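# Sort five pump bottles by testing whether pumps stick

## Task

Five empty pump bottles are on the table, and one or two of them have a defective pump whose head stays pressed down after being pushed. Identify these and place them in the grey tray. Every working bottle must finish upright on the table and not in the tray. Nothing may rely on the robot to stay in place at the end. The robot must release everything and pull away, and all objects must settle shortly after the robot stops.

## Robot and tools

Robot: two arms, left_arm and right_arm, each with a parallel two-finger gripper. Positions are in metres and orientations are wxyz quaternions. They are given in one world frame whose origin lies on the tabletop midway between the arms. +x points out over the table, +z points up, and left_arm sits on the +y side. The arm names do not match the left or right side of any image. Reported hand positions can be slightly wrong, and more so at long reach.

Gripper frame: the fingers extend along the gripper's +z and close along its y. end_effector_position is the point between the closed finger pads, about 2 cm short of the fingertips. When the fingers close, the tips advance about 10 mm along +z.

Row format (used by both execute_actions and move): one flat list of 14 numbers, each in [-1, 1]. The first seven are for left_arm: dx, dy, dz, rx, ry, rz, opening. The last seven are the same for right_arm. All 14 are required even if only one arm moves. dx to rz are offsets in that gripper's own axes, not world axes. For translation, 1.0 equals 0.6 m. For rotation, 1.0 equals 180 degrees, and rx, ry, rz together form a single rotation vector. The offsets are counted from the gripper pose shown in the most recent result. Before any result in the scene, or in a second or later call within one reply, they are counted from where the robot is when the action starts. Opening is not an offset: +1 means fully open (0.084 m) and -1 means closed. All-zero offsets do not mean stay still. They pull the arm back to the reference pose. To keep an arm in place, send the offset back to its desired pose in the first call and zeros afterwards, with the opening it should keep.

execute_actions: actions is a list holding one item, or empty. An empty list {"actions": []} only reads the state. {"rows": [...], "steps": n} runs up to 15 control steps of 1/30 s each, default 15, with one row per step. The last row repeats if rows run out. Every row is measured from the same reference pose, not from the row before it. {"steps": n} alone is a wait of up to 300 steps, counted from the previous result, so thinking time is included. pictures (boolean) turns camera images on or off. If a call is refused, nothing is sent.

move: target is one 14-number row as above. speed is in m/s, from 0.002 to 0.5, default 0.25, and rotation is capped at twice that value in rad/s. Each gripper moves in a straight line toward its target, and the two paths end together after 0.5 to 10 s. Paths longer than 10 s are cut short. The openings are applied at the start. The paths do not avoid obstacles or the other arm. Grippers can lag, drift, or overshoot the speed, especially with an arm nearly straight. The result includes a move: line giving the ending (done, off_target, moving, held, fault), the limits that acted, and each gripper's distance to its target. paced means the target was clipped. held means a safety check blocked steps, after which the arm may jump faster.

wait: seconds, from 0 to 10. The robot is sent nothing new during it.

zoom_image: camera is one of cam_head_left, cam_head_right, cam_left_wrist or cam_right_wrist, each 504x504. region is [x0, y0, x1, y1] in pixels from the top-left corner, at most 504 by 504. It returns an enlarged view of that camera's latest image.

finished_scene: scene is the current scene's number.

Control behaviour: each step, the commanded pose is clipped to within 70 mm and 16 degrees of the measured pose. When position and orientation conflict, position takes priority. After an action, the arm continues only to its last clipped pose, so far targets need further calls. Check the pose in each result. A Hand target line shows where each gripper is currently being driven. The simulation keeps running while you compose replies.

Result lines: the state line gives each arm's position, quaternion and velocities. grip_measured is the actual finger opening on the same scale as opening. To hold something, command an opening clearly below grip_measured. A larger gap squeezes harder, up to about 24 N per pad, and fast closes hit harder. pose unreachable means the clearance check altered or blocked that arm's command. HELD marks steps that were not sent. MOTOR HOT appears from 65 °C. At 80 °C an OVER-TEMPERATURE FAULT brakes that arm until it cools. Holding loads generates heat even while idle.

Suggested approach: press each pump head down with a closed gripper, lift off, and look (zoom helps) to see whether the head springs back. Bottles whose heads stay down go into the grey tray. The rest remain upright outside it. Finish by opening the grippers and retracting both arms.

Avoid: knocking anything off the table; tipping over good bottles; fast or deep pushes into contact, since force grows with speed and with how far the target lies past the contact; arms colliding or pressing on each other; and torque faults. A torque fault happens when a joint's load limit is reached (waist and shoulder 47.5, upper arm roll, elbow and forearm roll 28.5, wrist pitch and wrist roll 19 N m, with held weight counting). The arm then backs off, freezes for 10 s and drops the rest of the call. Expect occasional brief tugs on held parts or pushes on loose objects. Joint limits (rad): waist ±6.283, shoulder -2.059 to 2.094, upper arm roll ±6.283, elbow -0.192 to 3.927, forearm roll ±6.283, wrist pitch -1.693 to 3.142, wrist roll ±6.283.

Each tool is called after ">>>" as a command line: name --argument value for each argument, lists and objects as JSON in quotes; but a table of rows of numbers goes row by row, as --pt "numbers of a row", without its own name.

## Session

>>> execute_actions --actions '[]'

Scene clock: 0.00 s of 5100.00 s.
left_arm: end_effector_position=(+0.2027, -0.0978, +0.3083) grip_measured=+1.00 end_effector_quat_wxyz=(+0.145, +0.801, +0.035, +0.579) end_effector_velocity=(-0.000, -0.000, -0.000) end_effector_angular_velocity=(+0.001, -0.000, -0.001) | right_arm: end_effector_position=(+0.4212, -0.3184, +0.2484) grip_measured=+1.00 end_effector_quat_wxyz=(-0.000, +1.000, +0.009, -0.002) end_effector_velocity=(-0.000, -0.000, -0.000) end_effector_angular_velocity=(+0.000, +0.001, -0.001)
Joint positions: left_arm=[-0.447 -1.053 -1.112  0.463  0.522  0.486 -1.897  0.084] | right_arm=[-0.002 -0.246 -0.002  0.92  -0.     1.169 -0.     0.084]
Joint velocities: left_arm=[ 0.    -0.    -0.001  0.     0.    -0.    -0.     0.   ] | right_arm=[-0.002  0.     0.001 -0.     0.     0.    -0.     0.   ]
Motor temperatures (°C, as the motors report them): left_arm=[38 36 41 41 45 38 41] | right_arm=[35 39 38 37 37 40 38]
Hand target (left_arm): +0.203, -0.098, +0.308; +0.145, +0.801, +0.035, +0.579
Hand target (right_arm): +0.421, -0.318, +0.248; -0.000, +1.000, +0.009, -0.002

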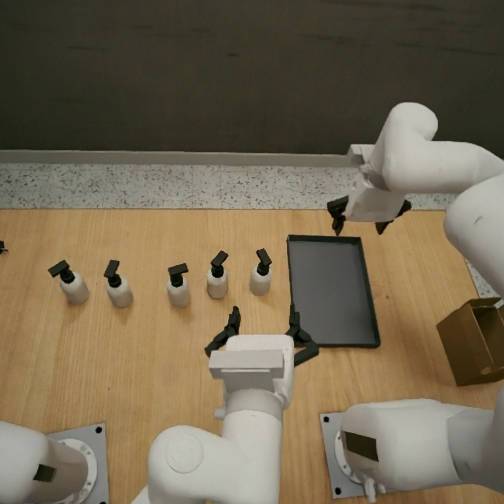

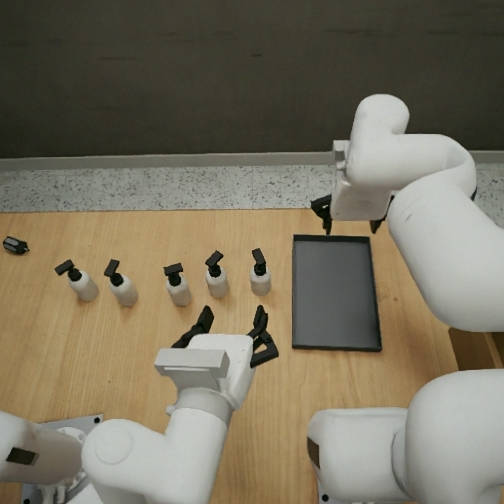

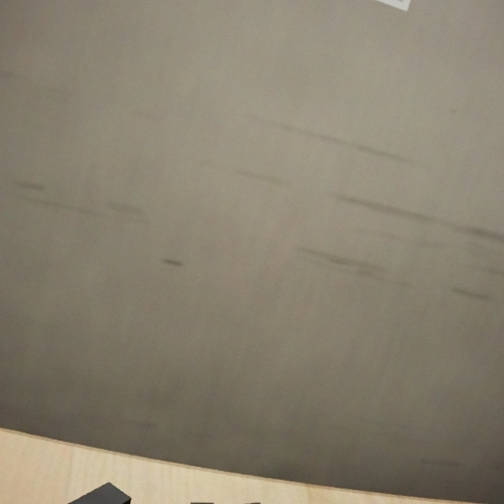

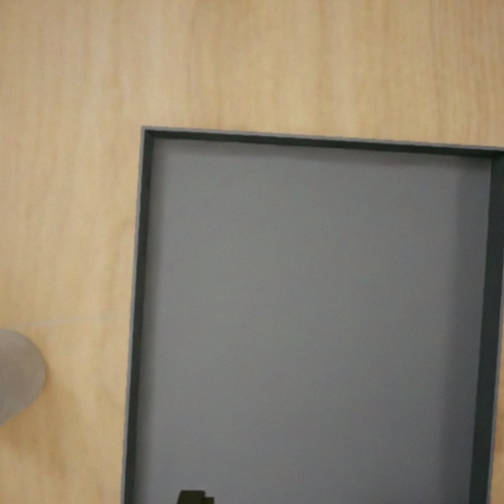

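>>> move --target '[0,0,0,0.099,-0.395,0.024,-1, -0.018,-0.297,0,0,0,0,-1]'

Scene clock: 5.97 s of 5100.00 s.
left_arm: end_effector_position=(+0.2034, -0.0973, +0.3078) grip_measured=-1.00 end_effector_quat_wxyz=(-0.002, +1.000, +0.000, +0.001) end_effector_velocity=(+0.000, +0.000, +0.000) end_effector_angular_velocity=(+0.002, +0.006, +0.002) | right_arm: end_effector_position=(+0.4071, -0.1402, +0.2485) grip_measured=-1.00 end_effector_quat_wxyz=(-0.001, +1.000, +0.009, -0.002) end_effector_velocity=(-0.000, +0.002, +0.001) end_effector_angular_velocity=(+0.000, -0.002, +0.003)
Joint positions: left_arm=[-0.784 -0.23  -0.424  1.127 -0.093  1.34  -1.009  0.   ] | right_arm=[ 0.162 -0.156  0.248  1.013  0.044  1.167  0.393  0.   ]
Joint velocities: left_arm=[ 0.002  0.004  0.001  0.006 -0.002  0.007  0.001  0.   ] | right_arm=[ 0.003  0.001  0.003  0.003 -0.001  0.     0.003  0.   ]
Motor temperatures (°C, as the motors report them): left_arm=[38 36 41 42 45 38 41] | right_arm=[35 39 38 38 37 40 38]
Hand target (left_arm): +0.204, -0.097, +0.308; -0.002, +1.000, +0.001, +0.001
Hand target (right_arm): +0.407, -0.140, +0.248; -0.001, +1.000, +0.009, -0.002
Off the commanded pose (left_arm): 0.001 m, 0 deg.
Off the commanded pose (right_arm): 0.000 m, 0 deg.
move: done
camera_calibration (this result's frames):
cam_left_wrist: T_world_to_cam=[[-0.0179133, -0.999788, -0.0101415, -0.0543897], [-0.999088, 0.0182922, -0.0385886, 0.287832], [0.0387659, 0.00944103, -0.999204, 0.428099], [0, 0, 0, 1]] pos_world=[0.269999, -0.0636849, 0.438314]
cam_right_wrist: T_world_to_cam=[[0.0231267, -0.999236, -0.0314905, -0.107185], [-0.999593, -0.0236385, 0.0159769, 0.46796], [-0.0167091, 0.0311082, -0.999376, 0.389954], [0, 0, 0, 1]] pos_world=[0.476764, -0.108172, 0.378859]

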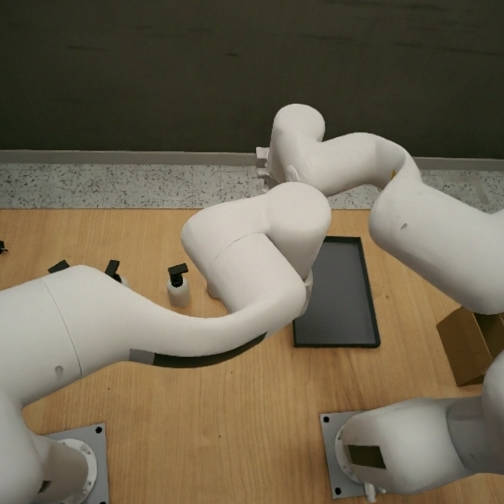

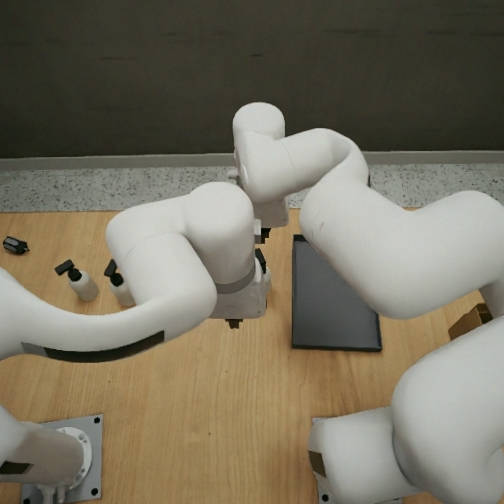

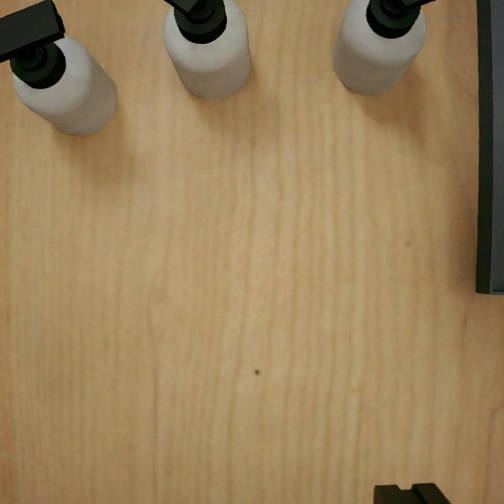

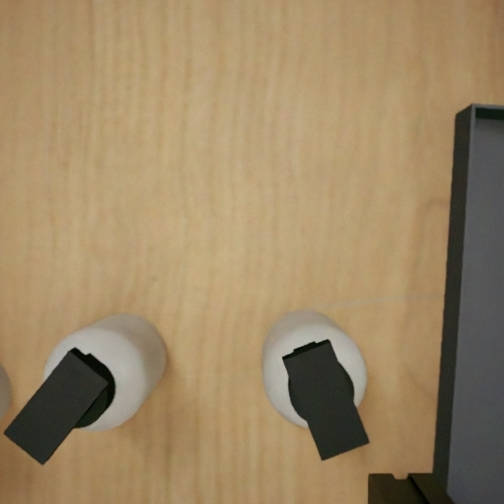

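>>> move --target '[0.295,-0.662,0.097,0,0,0,-1, 0.01,-0.02,0.115,0,0,0,-1]'

>>> move --target '[0,0,0,0,0,0,-1, 0,0,0.085,0,0,0,-1]' --speed 0.04

Scene clock: 9.87 s of 5100.00 s.
left_arm: end_effector_position=(+0.3806, +0.3000, +0.2514) grip_measured=-1.00 end_effector_quat_wxyz=(-0.002, +1.000, -0.000, +0.001) end_effector_velocity=(+0.001, +0.003, -0.000) end_effector_angular_velocity=(-0.002, +0.001, +0.005) | right_arm: end_effector_position=(+0.4126, -0.1281, +0.1795) grip_measured=-1.00 end_effector_quat_wxyz=(-0.001, +1.000, +0.009, -0.002) end_effector_velocity=(-0.000, -0.000, -0.001) end_effector_angular_velocity=(-0.000, +0.001, +0.001)
Joint positions: left_arm=[-0.431 -0.37   0.294  0.833  0.117  1.188 -0.031  0.   ] | right_arm=[ 0.172 -0.053  0.269  0.914  0.02   0.968  0.433  0.   ]
Joint velocities: left_arm=[ 0.004  0.004  0.006  0.003 -0.001 -0.001  0.005  0.   ] | right_arm=[-0.     0.001  0.    -0.001 -0.    -0.001 -0.001  0.   ]
Motor temperatures (°C, as the motors report them): left_arm=[38 36 41 42 45 38 41] | right_arm=[35 39 38 38 37 40 38]
Hand target (left_arm): +0.381, +0.301, +0.251; -0.002, +1.000, +0.000, +0.001
Hand target (right_arm): +0.413, -0.128, +0.179; -0.001, +1.000, +0.009, -0.002
Off the commanded pose (left_arm): 0.000 m, 0 deg.
Off the commanded pose (right_arm): 0.000 m, 0 deg.
move: done
camera_calibration (this result's frames):
cam_left_wrist: T_world_to_cam=[[-0.0186894, -0.99977, -0.0105375, 0.345799], [-0.999064, 0.0190854, -0.0388228, 0.455144], [0.039015, 0.00980204, -0.999191, 0.360922], [0, 0, 0, 1]] pos_world=[0.4471, 0.333495, 0.381944]
cam_right_wrist: T_world_to_cam=[[0.0230583, -0.999236, -0.0315458, -0.097287], [-0.999598, -0.023564, 0.015753, 0.474898], [-0.0164843, 0.0311699, -0.999378, 0.320632], [0, 0, 0, 1]] pos_world=[0.482236, -0.0960162, 0.309883]

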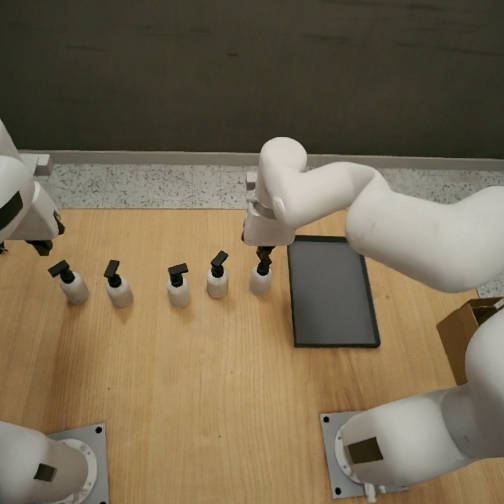

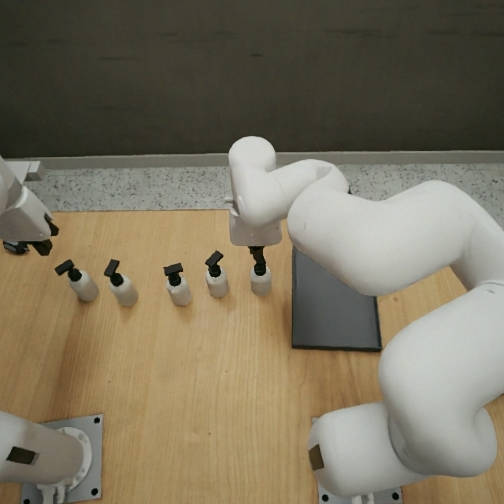

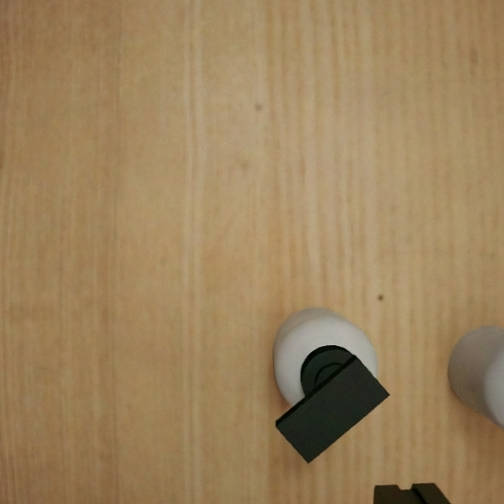

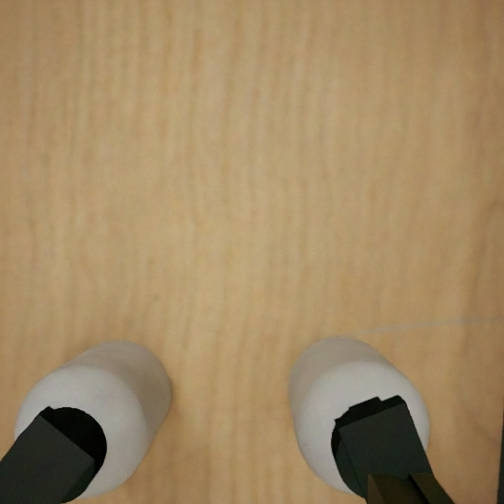

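Scene clock: 11.43 s of 5100.00 s.
left_arm: end_effector_position=(+0.3806, +0.3000, +0.2514) grip_measured=-1.00 end_effector_quat_wxyz=(-0.002, +1.000, -0.000, +0.001) end_effector_velocity=(-0.001, -0.000, -0.001) end_effector_angular_velocity=(-0.000, +0.002, -0.000) | right_arm: end_effector_position=(+0.4216, -0.1236, +0.1424) grip_measured=-1.00 end_effector_quat_wxyz=(-0.007, +1.000, +0.009, +0.014) end_effector_velocity=(+0.001, -0.001, +0.000) end_effector_angular_velocity=(-0.001, +0.000, -0.002)
Joint positions: left_arm=[-0.431 -0.37   0.294  0.833  0.117  1.188 -0.031  0.   ] | right_arm=[ 0.173  0.014  0.273  0.863 -0.006  0.818  0.454  0.   ]
Joint velocities: left_arm=[ 0.    -0.     0.    -0.002 -0.    -0.     0.     0.   ] | right_arm=[-0.002  0.    -0.     0.002 -0.001  0.003  0.     0.   ]
Motor temperatures (°C, as the motors report them): left_arm=[38 36 41 42 45 38 41] | right_arm=[35 39 38 38 37 40 38]
Hand target (left_arm): +0.381, +0.300, +0.251; -0.002, +1.000, -0.000, +0.001
Hand target (right_arm): +0.412, -0.128, +0.129; -0.001, +1.000, +0.009, -0.002
Off the commanded pose (left_arm): 0.000 m, 0 deg.
Off the commanded pose (right_arm): 0.017 m, 2 deg.
move: off_target (right_arm)
camera_calibration (this result's frames):
cam_left_wrist: T_world_to_cam=[[-0.0186895, -0.99977, -0.0105375, 0.345799], [-0.999064, 0.0190855, -0.038823, 0.455144], [0.0390152, 0.00980201, -0.999191, 0.360922], [0, 0, 0, 1]] pos_world=[0.4471, 0.333495, 0.381944]
cam_right_wrist: T_world_to_cam=[[0.024665, -0.998775, -0.0428972, -0.0931584], [-0.999579, -0.0239848, -0.0162985, 0.489108], [0.0152496, 0.0432812, -0.998947, 0.27168], [0, 0, 0, 1]] pos_world=[0.487057, -0.0930717, 0.275369]

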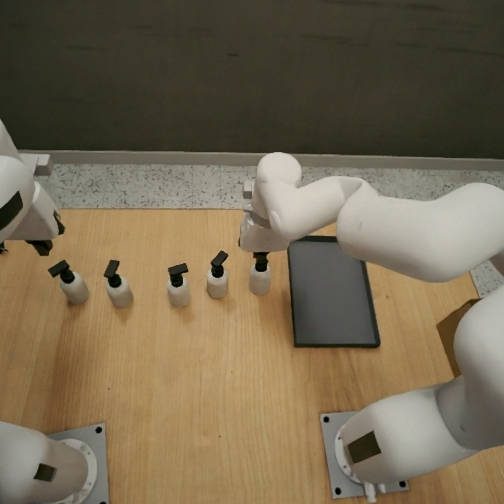

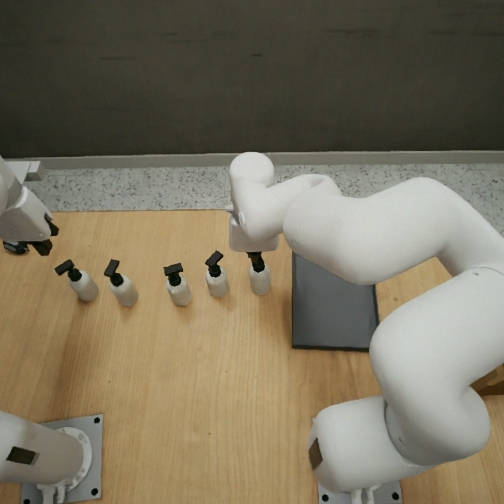

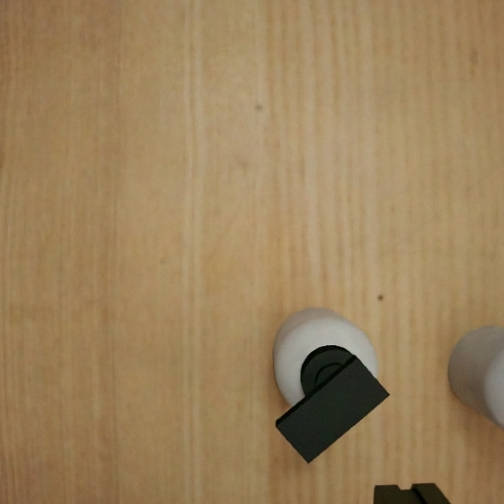

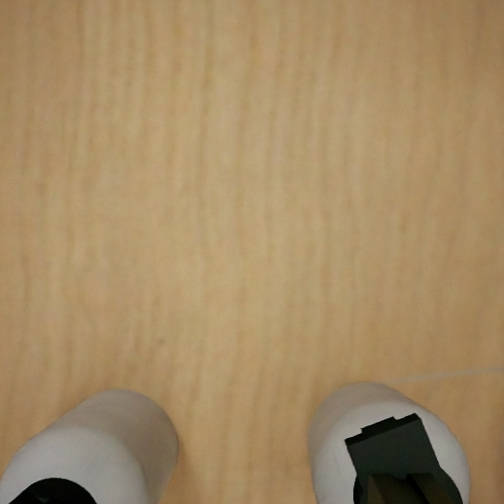

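>>> move --target '[0.043,-0.005,0.119,0,0,0,-1, -0.015,0,-0.063,0,0,0,-1]'

>>> move --target '[0,0,0,0,0,0,-1, -0.002,-0.16,0,0,0,0,-1]'

>>> move --target '[0,0,0.068,0,0,0,-1, 0,0,0.068,0,0,0,-1]' --speed 0.04

>>> move --target '[0,0,-0.17,0,0,0,-1, 0,0,-0.17,0,0,0,-1]'

>>> move --target '[0,0.16,0,0,0,0,-1, 0,-0.12,0,0,0,0,-1]'

Scene clock: 13.77 s of 5100.00 s.
left_arm: end_effector_position=(+0.4069, +0.3032, +0.1806) grip_measured=-1.00 end_effector_quat_wxyz=(-0.002, +1.000, -0.000, +0.002) end_effector_velocity=(-0.001, +0.000, -0.003) end_effector_angular_velocity=(-0.001, +0.006, -0.001) | right_arm: end_effector_position=(+0.4114, -0.1243, +0.1796) grip_measured=-1.00 end_effector_quat_wxyz=(-0.006, +1.000, +0.009, +0.014) end_effector_velocity=(+0.002, +0.001, +0.004) end_effector_angular_velocity=(+0.004, -0.008, -0.000)
Joint positions: left_arm=[-0.437 -0.203  0.331  0.769  0.085  0.959  0.007  0.   ] | right_arm=[ 0.177 -0.075  0.273  0.883  0.024  0.925  0.439  0.   ]
Joint velocities: left_arm=[-0.     0.005  0.001 -0.004 -0.002 -0.003  0.003  0.   ] | right_arm=[-0.    -0.004  0.     0.005  0.001  0.     0.     0.   ]
Motor temperatures (°C, as the motors report them): left_arm=[38 36 41 43 45 38 41] | right_arm=[35 39 38 38 37 40 38]
Hand target (left_arm): +0.407, +0.303, +0.180; -0.002, +1.000, -0.000, +0.001
Hand target (right_arm): +0.412, -0.124, +0.180; -0.007, +1.000, +0.009, +0.014
Off the commanded pose (left_arm): 0.001 m, 0 deg.
Off the commanded pose (right_arm): 0.000 m, 0 deg.
move: done
camera_calibration (this result's frames):
cam_left_wrist: T_world_to_cam=[[-0.0187397, -0.999765, -0.010888, 0.348883], [-0.999013, 0.019162, -0.0400705, 0.478794], [0.0402698, 0.0101264, -0.999138, 0.288503], [0, 0, 0, 1]] pos_world=[0.473242, 0.336704, 0.311238]
cam_right_wrist: T_world_to_cam=[[0.0245687, -0.998788, -0.0426509, -0.0920741], [-0.999598, -0.0239389, -0.0152154, 0.479307], [0.014176, 0.0430076, -0.998974, 0.309368], [0, 0, 0, 1]] pos_world=[0.476991, -0.0937936, 0.312417]

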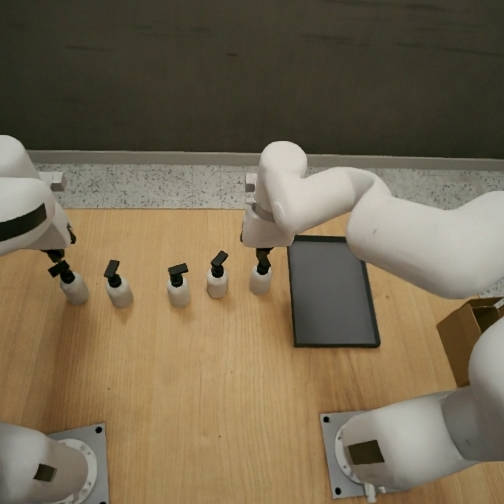

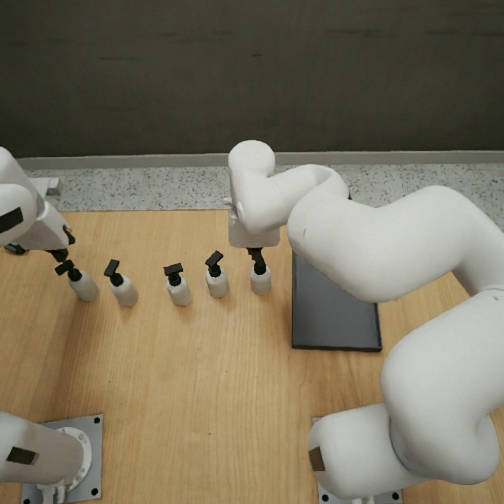

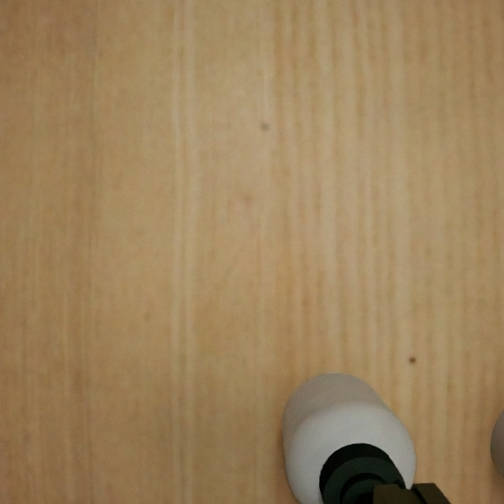

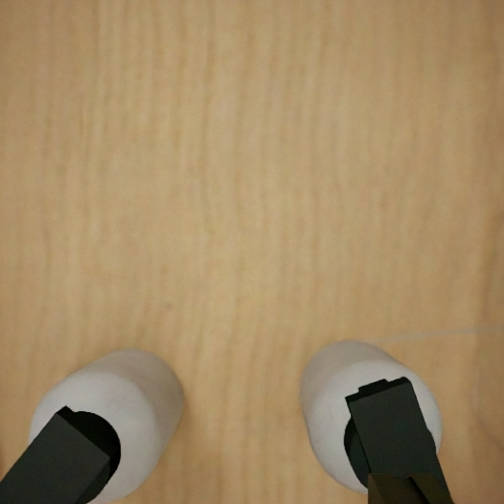

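Scene clock: 14.63 s of 5100.00 s.
left_arm: end_effector_position=(+0.4069, +0.3032, +0.1806) grip_measured=-1.00 end_effector_quat_wxyz=(-0.002, +1.000, -0.000, +0.002) end_effector_velocity=(-0.000, -0.000, -0.001) end_effector_angular_velocity=(-0.000, +0.001, +0.001) | right_arm: end_effector_position=(+0.4087, -0.0289, +0.1805) grip_measured=-1.00 end_effector_quat_wxyz=(-0.007, +1.000, +0.008, +0.014) end_effector_velocity=(-0.003, +0.006, +0.001) end_effector_angular_velocity=(-0.000, -0.001, +0.010)
Joint positions: left_arm=[-0.437 -0.203  0.331  0.769  0.085  0.959  0.007  0.   ] | right_arm=[ 0.271  0.089  0.371  1.067 -0.047  0.955  0.673  0.   ]
Joint velocities: left_arm=[ 0.     0.    -0.    -0.001 -0.     0.    -0.001  0.   ] | right_arm=[ 0.008  0.003  0.006  0.006 -0.003  0.003  0.005  0.   ]
Motor temperatures (°C, as the motors report them): left_arm=[38 36 41 43 45 38 41] | right_arm=[35 39 38 38 37 40 38]
Hand target (left_arm): +0.407, +0.303, +0.181; -0.002, +1.000, -0.000, +0.002
Hand target (right_arm): +0.408, -0.028, +0.180; -0.007, +1.000, +0.009, +0.014
Off the commanded pose (left_arm): 0.000 m, 0 deg.
Off the commanded pose (right_arm): 0.001 m, 0 deg.
move: done
camera_calibration (this result's frames):
cam_left_wrist: T_world_to_cam=[[-0.0187393, -0.999765, -0.0108873, 0.348882], [-0.999013, 0.0191616, -0.0400742, 0.478796], [0.0402734, 0.0101256, -0.999137, 0.288503], [0, 0, 0, 1]] pos_world=[0.473242, 0.336705, 0.31124]
cam_right_wrist: T_world_to_cam=[[0.0231521, -0.998813, -0.042865, 0.00394502], [-0.999633, -0.0225248, -0.0150592, 0.478892], [0.0140758, 0.0431979, -0.998967, 0.306322], [0, 0, 0, 1]] pos_world=[0.474313, 0.00149482, 0.313387]

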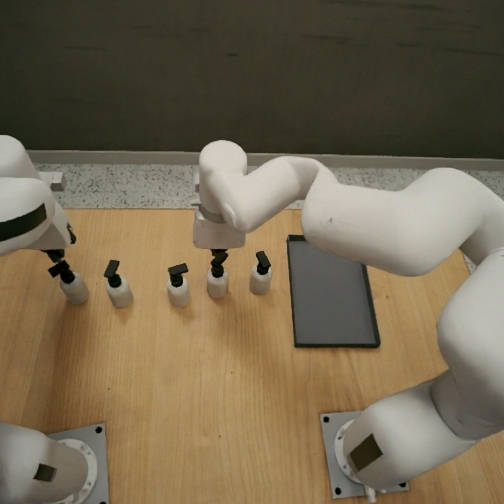

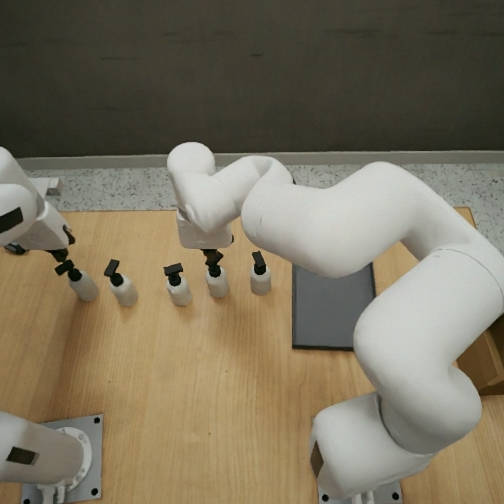

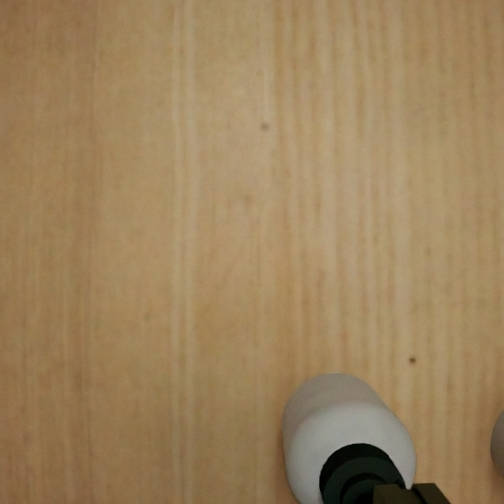

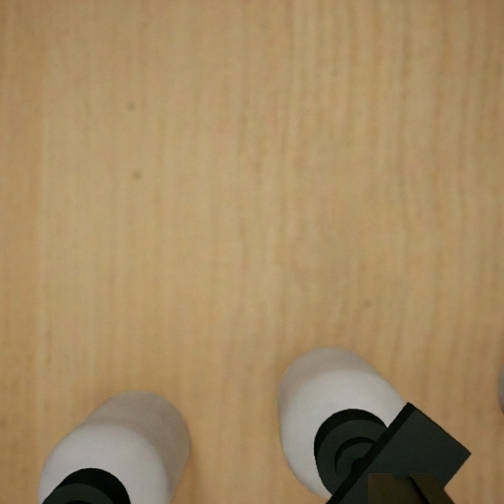

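Scene clock: 15.93 s of 5100.00 s.
left_arm: end_effector_position=(+0.4108, +0.3035, +0.1444) grip_measured=-1.00 end_effector_quat_wxyz=(-0.002, +1.000, -0.000, +0.008) end_effector_velocity=(-0.003, -0.000, -0.005) end_effector_angular_velocity=(-0.000, +0.008, -0.002) | right_arm: end_effector_position=(+0.4120, -0.0266, +0.1441) grip_measured=-1.00 end_effector_quat_wxyz=(-0.009, +1.000, +0.009, +0.018) end_effector_velocity=(-0.002, -0.001, -0.005) end_effector_angular_velocity=(-0.004, +0.006, -0.000)
Joint positions: left_arm=[-0.439 -0.138  0.342  0.714  0.066  0.829  0.024  0.   ] | right_arm=[ 0.277  0.148  0.368  1.022 -0.081  0.845  0.697  0.   ]
Joint velocities: left_arm=[ 0.     0.006 -0.    -0.009 -0.002 -0.007  0.003  0.   ] | right_arm=[-0.     0.005  0.    -0.007 -0.002 -0.005  0.002  0.   ]
Motor temperatures (°C, as the motors report them): left_arm=[38 36 41 43 45 38 41] | right_arm=[35 39 38 38 37 40 38]
Hand target (left_arm): +0.407, +0.303, +0.140; -0.002, +1.000, -0.000, +0.002
Hand target (right_arm): +0.410, -0.028, +0.140; -0.007, +1.000, +0.008, +0.014
Off the commanded pose (left_arm): 0.006 m, 1 deg.
Off the commanded pose (right_arm): 0.005 m, 1 deg.
move: off_target (left_arm, right_arm)
camera_calibration (this result's frames):
cam_left_wrist: T_world_to_cam=[[-0.0185874, -0.99977, -0.0107302, 0.348753], [-0.998447, 0.0191243, -0.0523222, 0.482852], [0.0525154, 0.00974099, -0.998573, 0.247164], [0, 0, 0, 1]] pos_world=[0.475604, 0.33703, 0.275817]
cam_right_wrist: T_world_to_cam=[[0.0238399, -0.998567, -0.0479202, 0.0050522], [-0.999448, -0.0226964, -0.0242667, 0.482978], [0.0231442, 0.0484723, -0.998556, 0.266136], [0, 0, 0, 1]] pos_world=[0.476432, 0.00310661, 0.277715]

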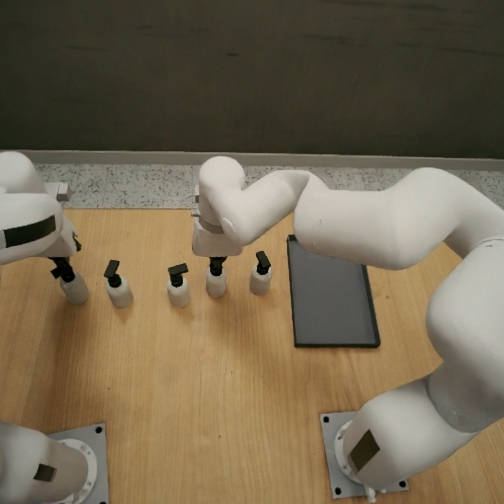

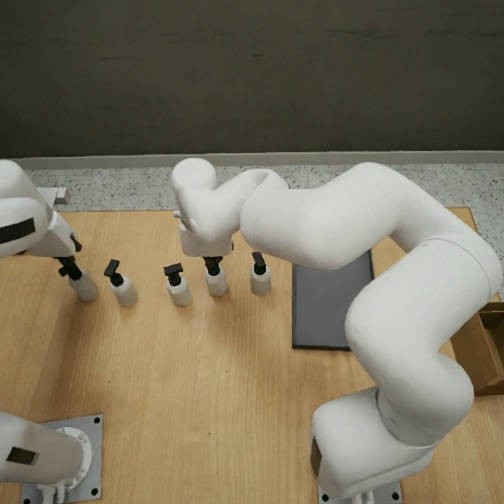

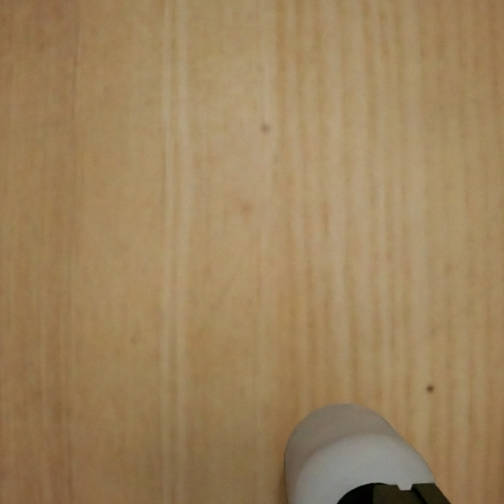

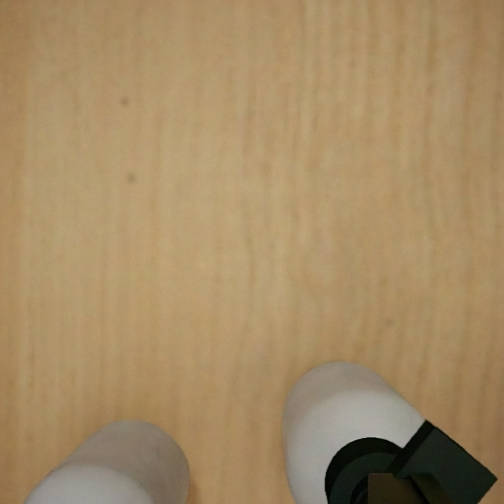

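Scene clock: 16.83 s of 5100.00 s.
left_arm: end_effector_position=(+0.4087, +0.3032, +0.2455) grip_measured=-1.00 end_effector_quat_wxyz=(-0.002, +1.000, -0.000, +0.007) end_effector_velocity=(+0.003, +0.000, +0.006) end_effector_angular_velocity=(-0.001, -0.011, +0.000) | right_arm: end_effector_position=(+0.4082, -0.0286, +0.2452) grip_measured=-1.00 end_effector_quat_wxyz=(-0.009, +1.000, +0.009, +0.017) end_effector_velocity=(+0.003, +0.002, +0.007) end_effector_angular_velocity=(+0.007, -0.013, +0.001)
Joint positions: left_arm=[-0.44  -0.275  0.315  0.895  0.096  1.144 -0.006  0.   ] | right_arm=[ 0.267  0.018  0.372  1.177 -0.015  1.122  0.649  0.   ]
Joint velocities: left_arm=[ 0.    -0.004 -0.001  0.011 -0.     0.004  0.     0.   ] | right_arm=[-0.    -0.006 -0.     0.012 -0.     0.003 -0.002  0.   ]
Motor temperatures (°C, as the motors report them): left_arm=[38 36 41 43 45 38 41] | right_arm=[35 39 38 38 37 40 38]
Hand target (left_arm): +0.409, +0.303, +0.246; -0.002, +1.000, -0.000, +0.008
Hand target (right_arm): +0.408, -0.028, +0.246; -0.009, +1.000, +0.009, +0.018
Off the commanded pose (left_arm): 0.001 m, 0 deg.
Off the commanded pose (right_arm): 0.001 m, 0 deg.
move: done
camera_calibration (this result's frames):
cam_left_wrist: T_world_to_cam=[[-0.0184659, -0.999774, -0.0105292, 0.349366], [-0.998551, 0.0189737, -0.0503548, 0.485589], [0.0505432, 0.00958405, -0.998676, 0.349145], [0, 0, 0, 1]] pos_world=[0.47369, 0.336728, 0.376813]
cam_right_wrist: T_world_to_cam=[[0.0237482, -0.998606, -0.0471435, 0.00780924], [-0.999488, -0.0227052, -0.022536, 0.481141], [0.0214342, 0.0476546, -0.998634, 0.367941], [0, 0, 0, 1]] pos_world=[0.472823, 0.0011887, 0.37865]

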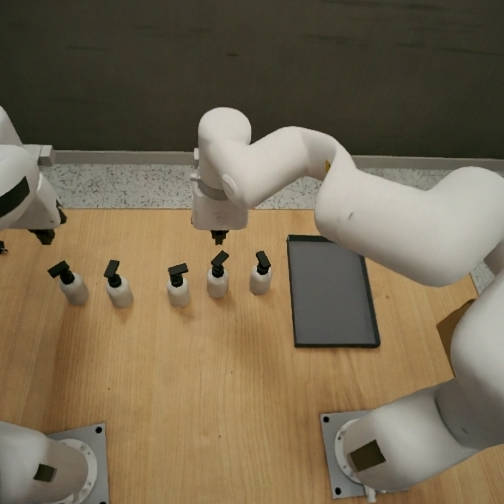

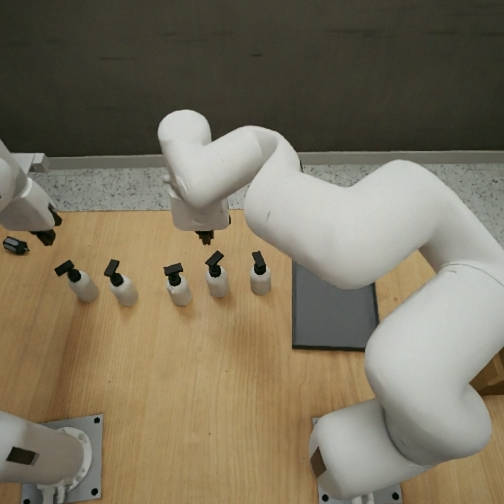

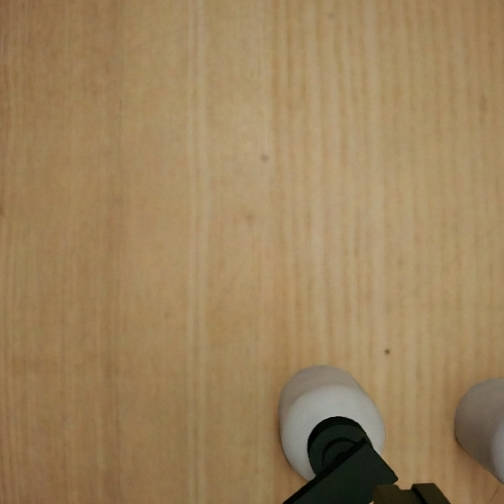

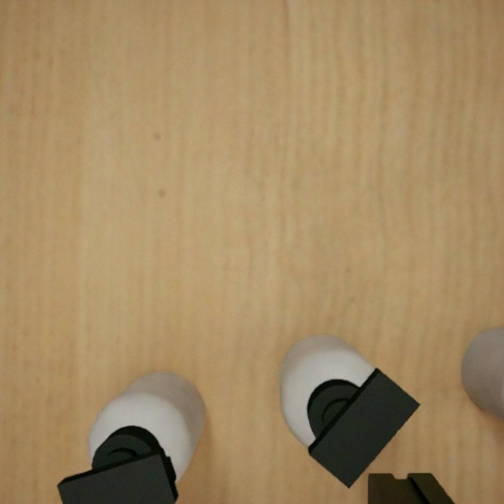

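Scene clock: 17.70 s of 5100.00 s.
left_arm: end_effector_position=(+0.4087, +0.2077, +0.2452) grip_measured=-1.00 end_effector_quat_wxyz=(-0.002, +1.000, +0.000, +0.007) end_effector_velocity=(-0.000, -0.004, +0.000) end_effector_angular_velocity=(+0.002, -0.000, -0.008) | right_arm: end_effector_position=(+0.4072, +0.0429, +0.2462) grip_measured=-1.00 end_effector_quat_wxyz=(-0.009, +1.000, +0.008, +0.018) end_effector_velocity=(-0.002, +0.005, +0.001) end_effector_angular_velocity=(+0.002, -0.001, +0.007)
Joint positions: left_arm=[-0.53  -0.249  0.181  0.908  0.055  1.141 -0.211  0.   ] | right_arm=[ 0.351  0.185  0.429  1.369 -0.097  1.165  0.815  0.   ]
Joint velocities: left_arm=[-0.005  0.001 -0.006  0.001 -0.     0.    -0.002  0.   ] | right_arm=[ 0.006  0.004  0.005  0.007 -0.001  0.002  0.003  0.   ]
Motor temperatures (°C, as the motors report them): left_arm=[38 36 41 43 45 38 41] | right_arm=[35 39 38 38 37 40 38]
Hand target (left_arm): +0.409, +0.207, +0.245; -0.002, +1.000, -0.000, +0.007
Hand target (right_arm): +0.407, +0.043, +0.246; -0.009, +1.000, +0.008, +0.017
Off the commanded pose (left_arm): 0.001 m, 0 deg.
Off the commanded pose (right_arm): 0.001 m, 0 deg.
move: done
camera_calibration (this result's frames):
cam_left_wrist: T_world_to_cam=[[-0.0173551, -0.999796, -0.0103064, 0.253384], [-0.998565, 0.0178542, -0.0504868, 0.487696], [0.0506605, 0.00941541, -0.998672, 0.349781], [0, 0, 0, 1]] pos_world=[0.473673, 0.241332, 0.37655]
cam_right_wrist: T_world_to_cam=[[0.0226638, -0.998631, -0.0471408, 0.0797721], [-0.999511, -0.0216162, -0.0226149, 0.481759], [0.021565, 0.0476302, -0.998632, 0.365562], [0, 0, 0, 1]] pos_world=[0.471832, 0.0726649, 0.379717]

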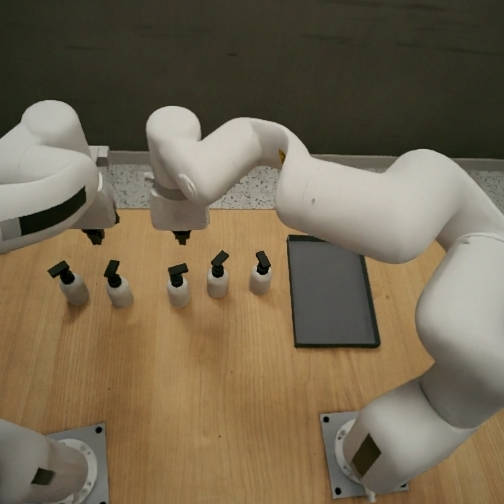

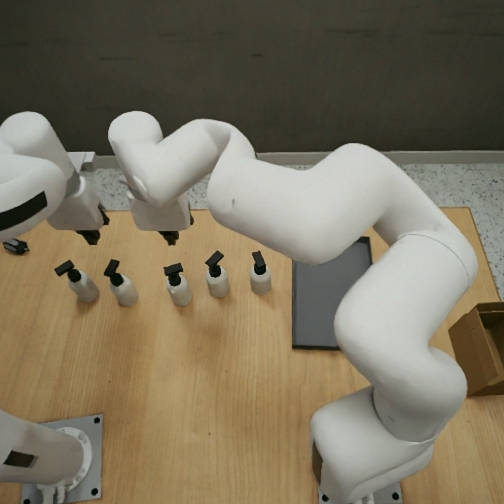

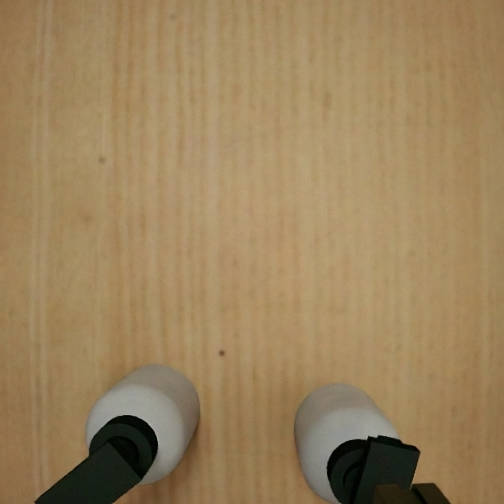

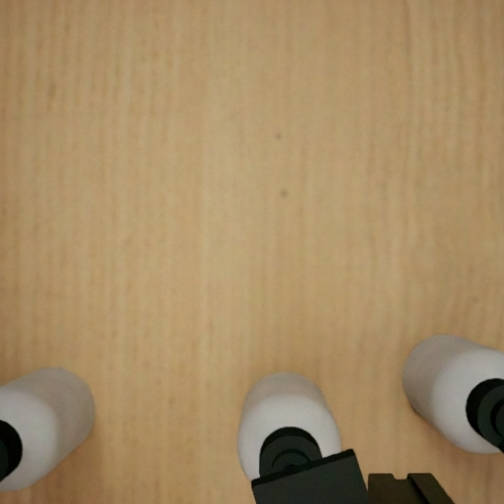

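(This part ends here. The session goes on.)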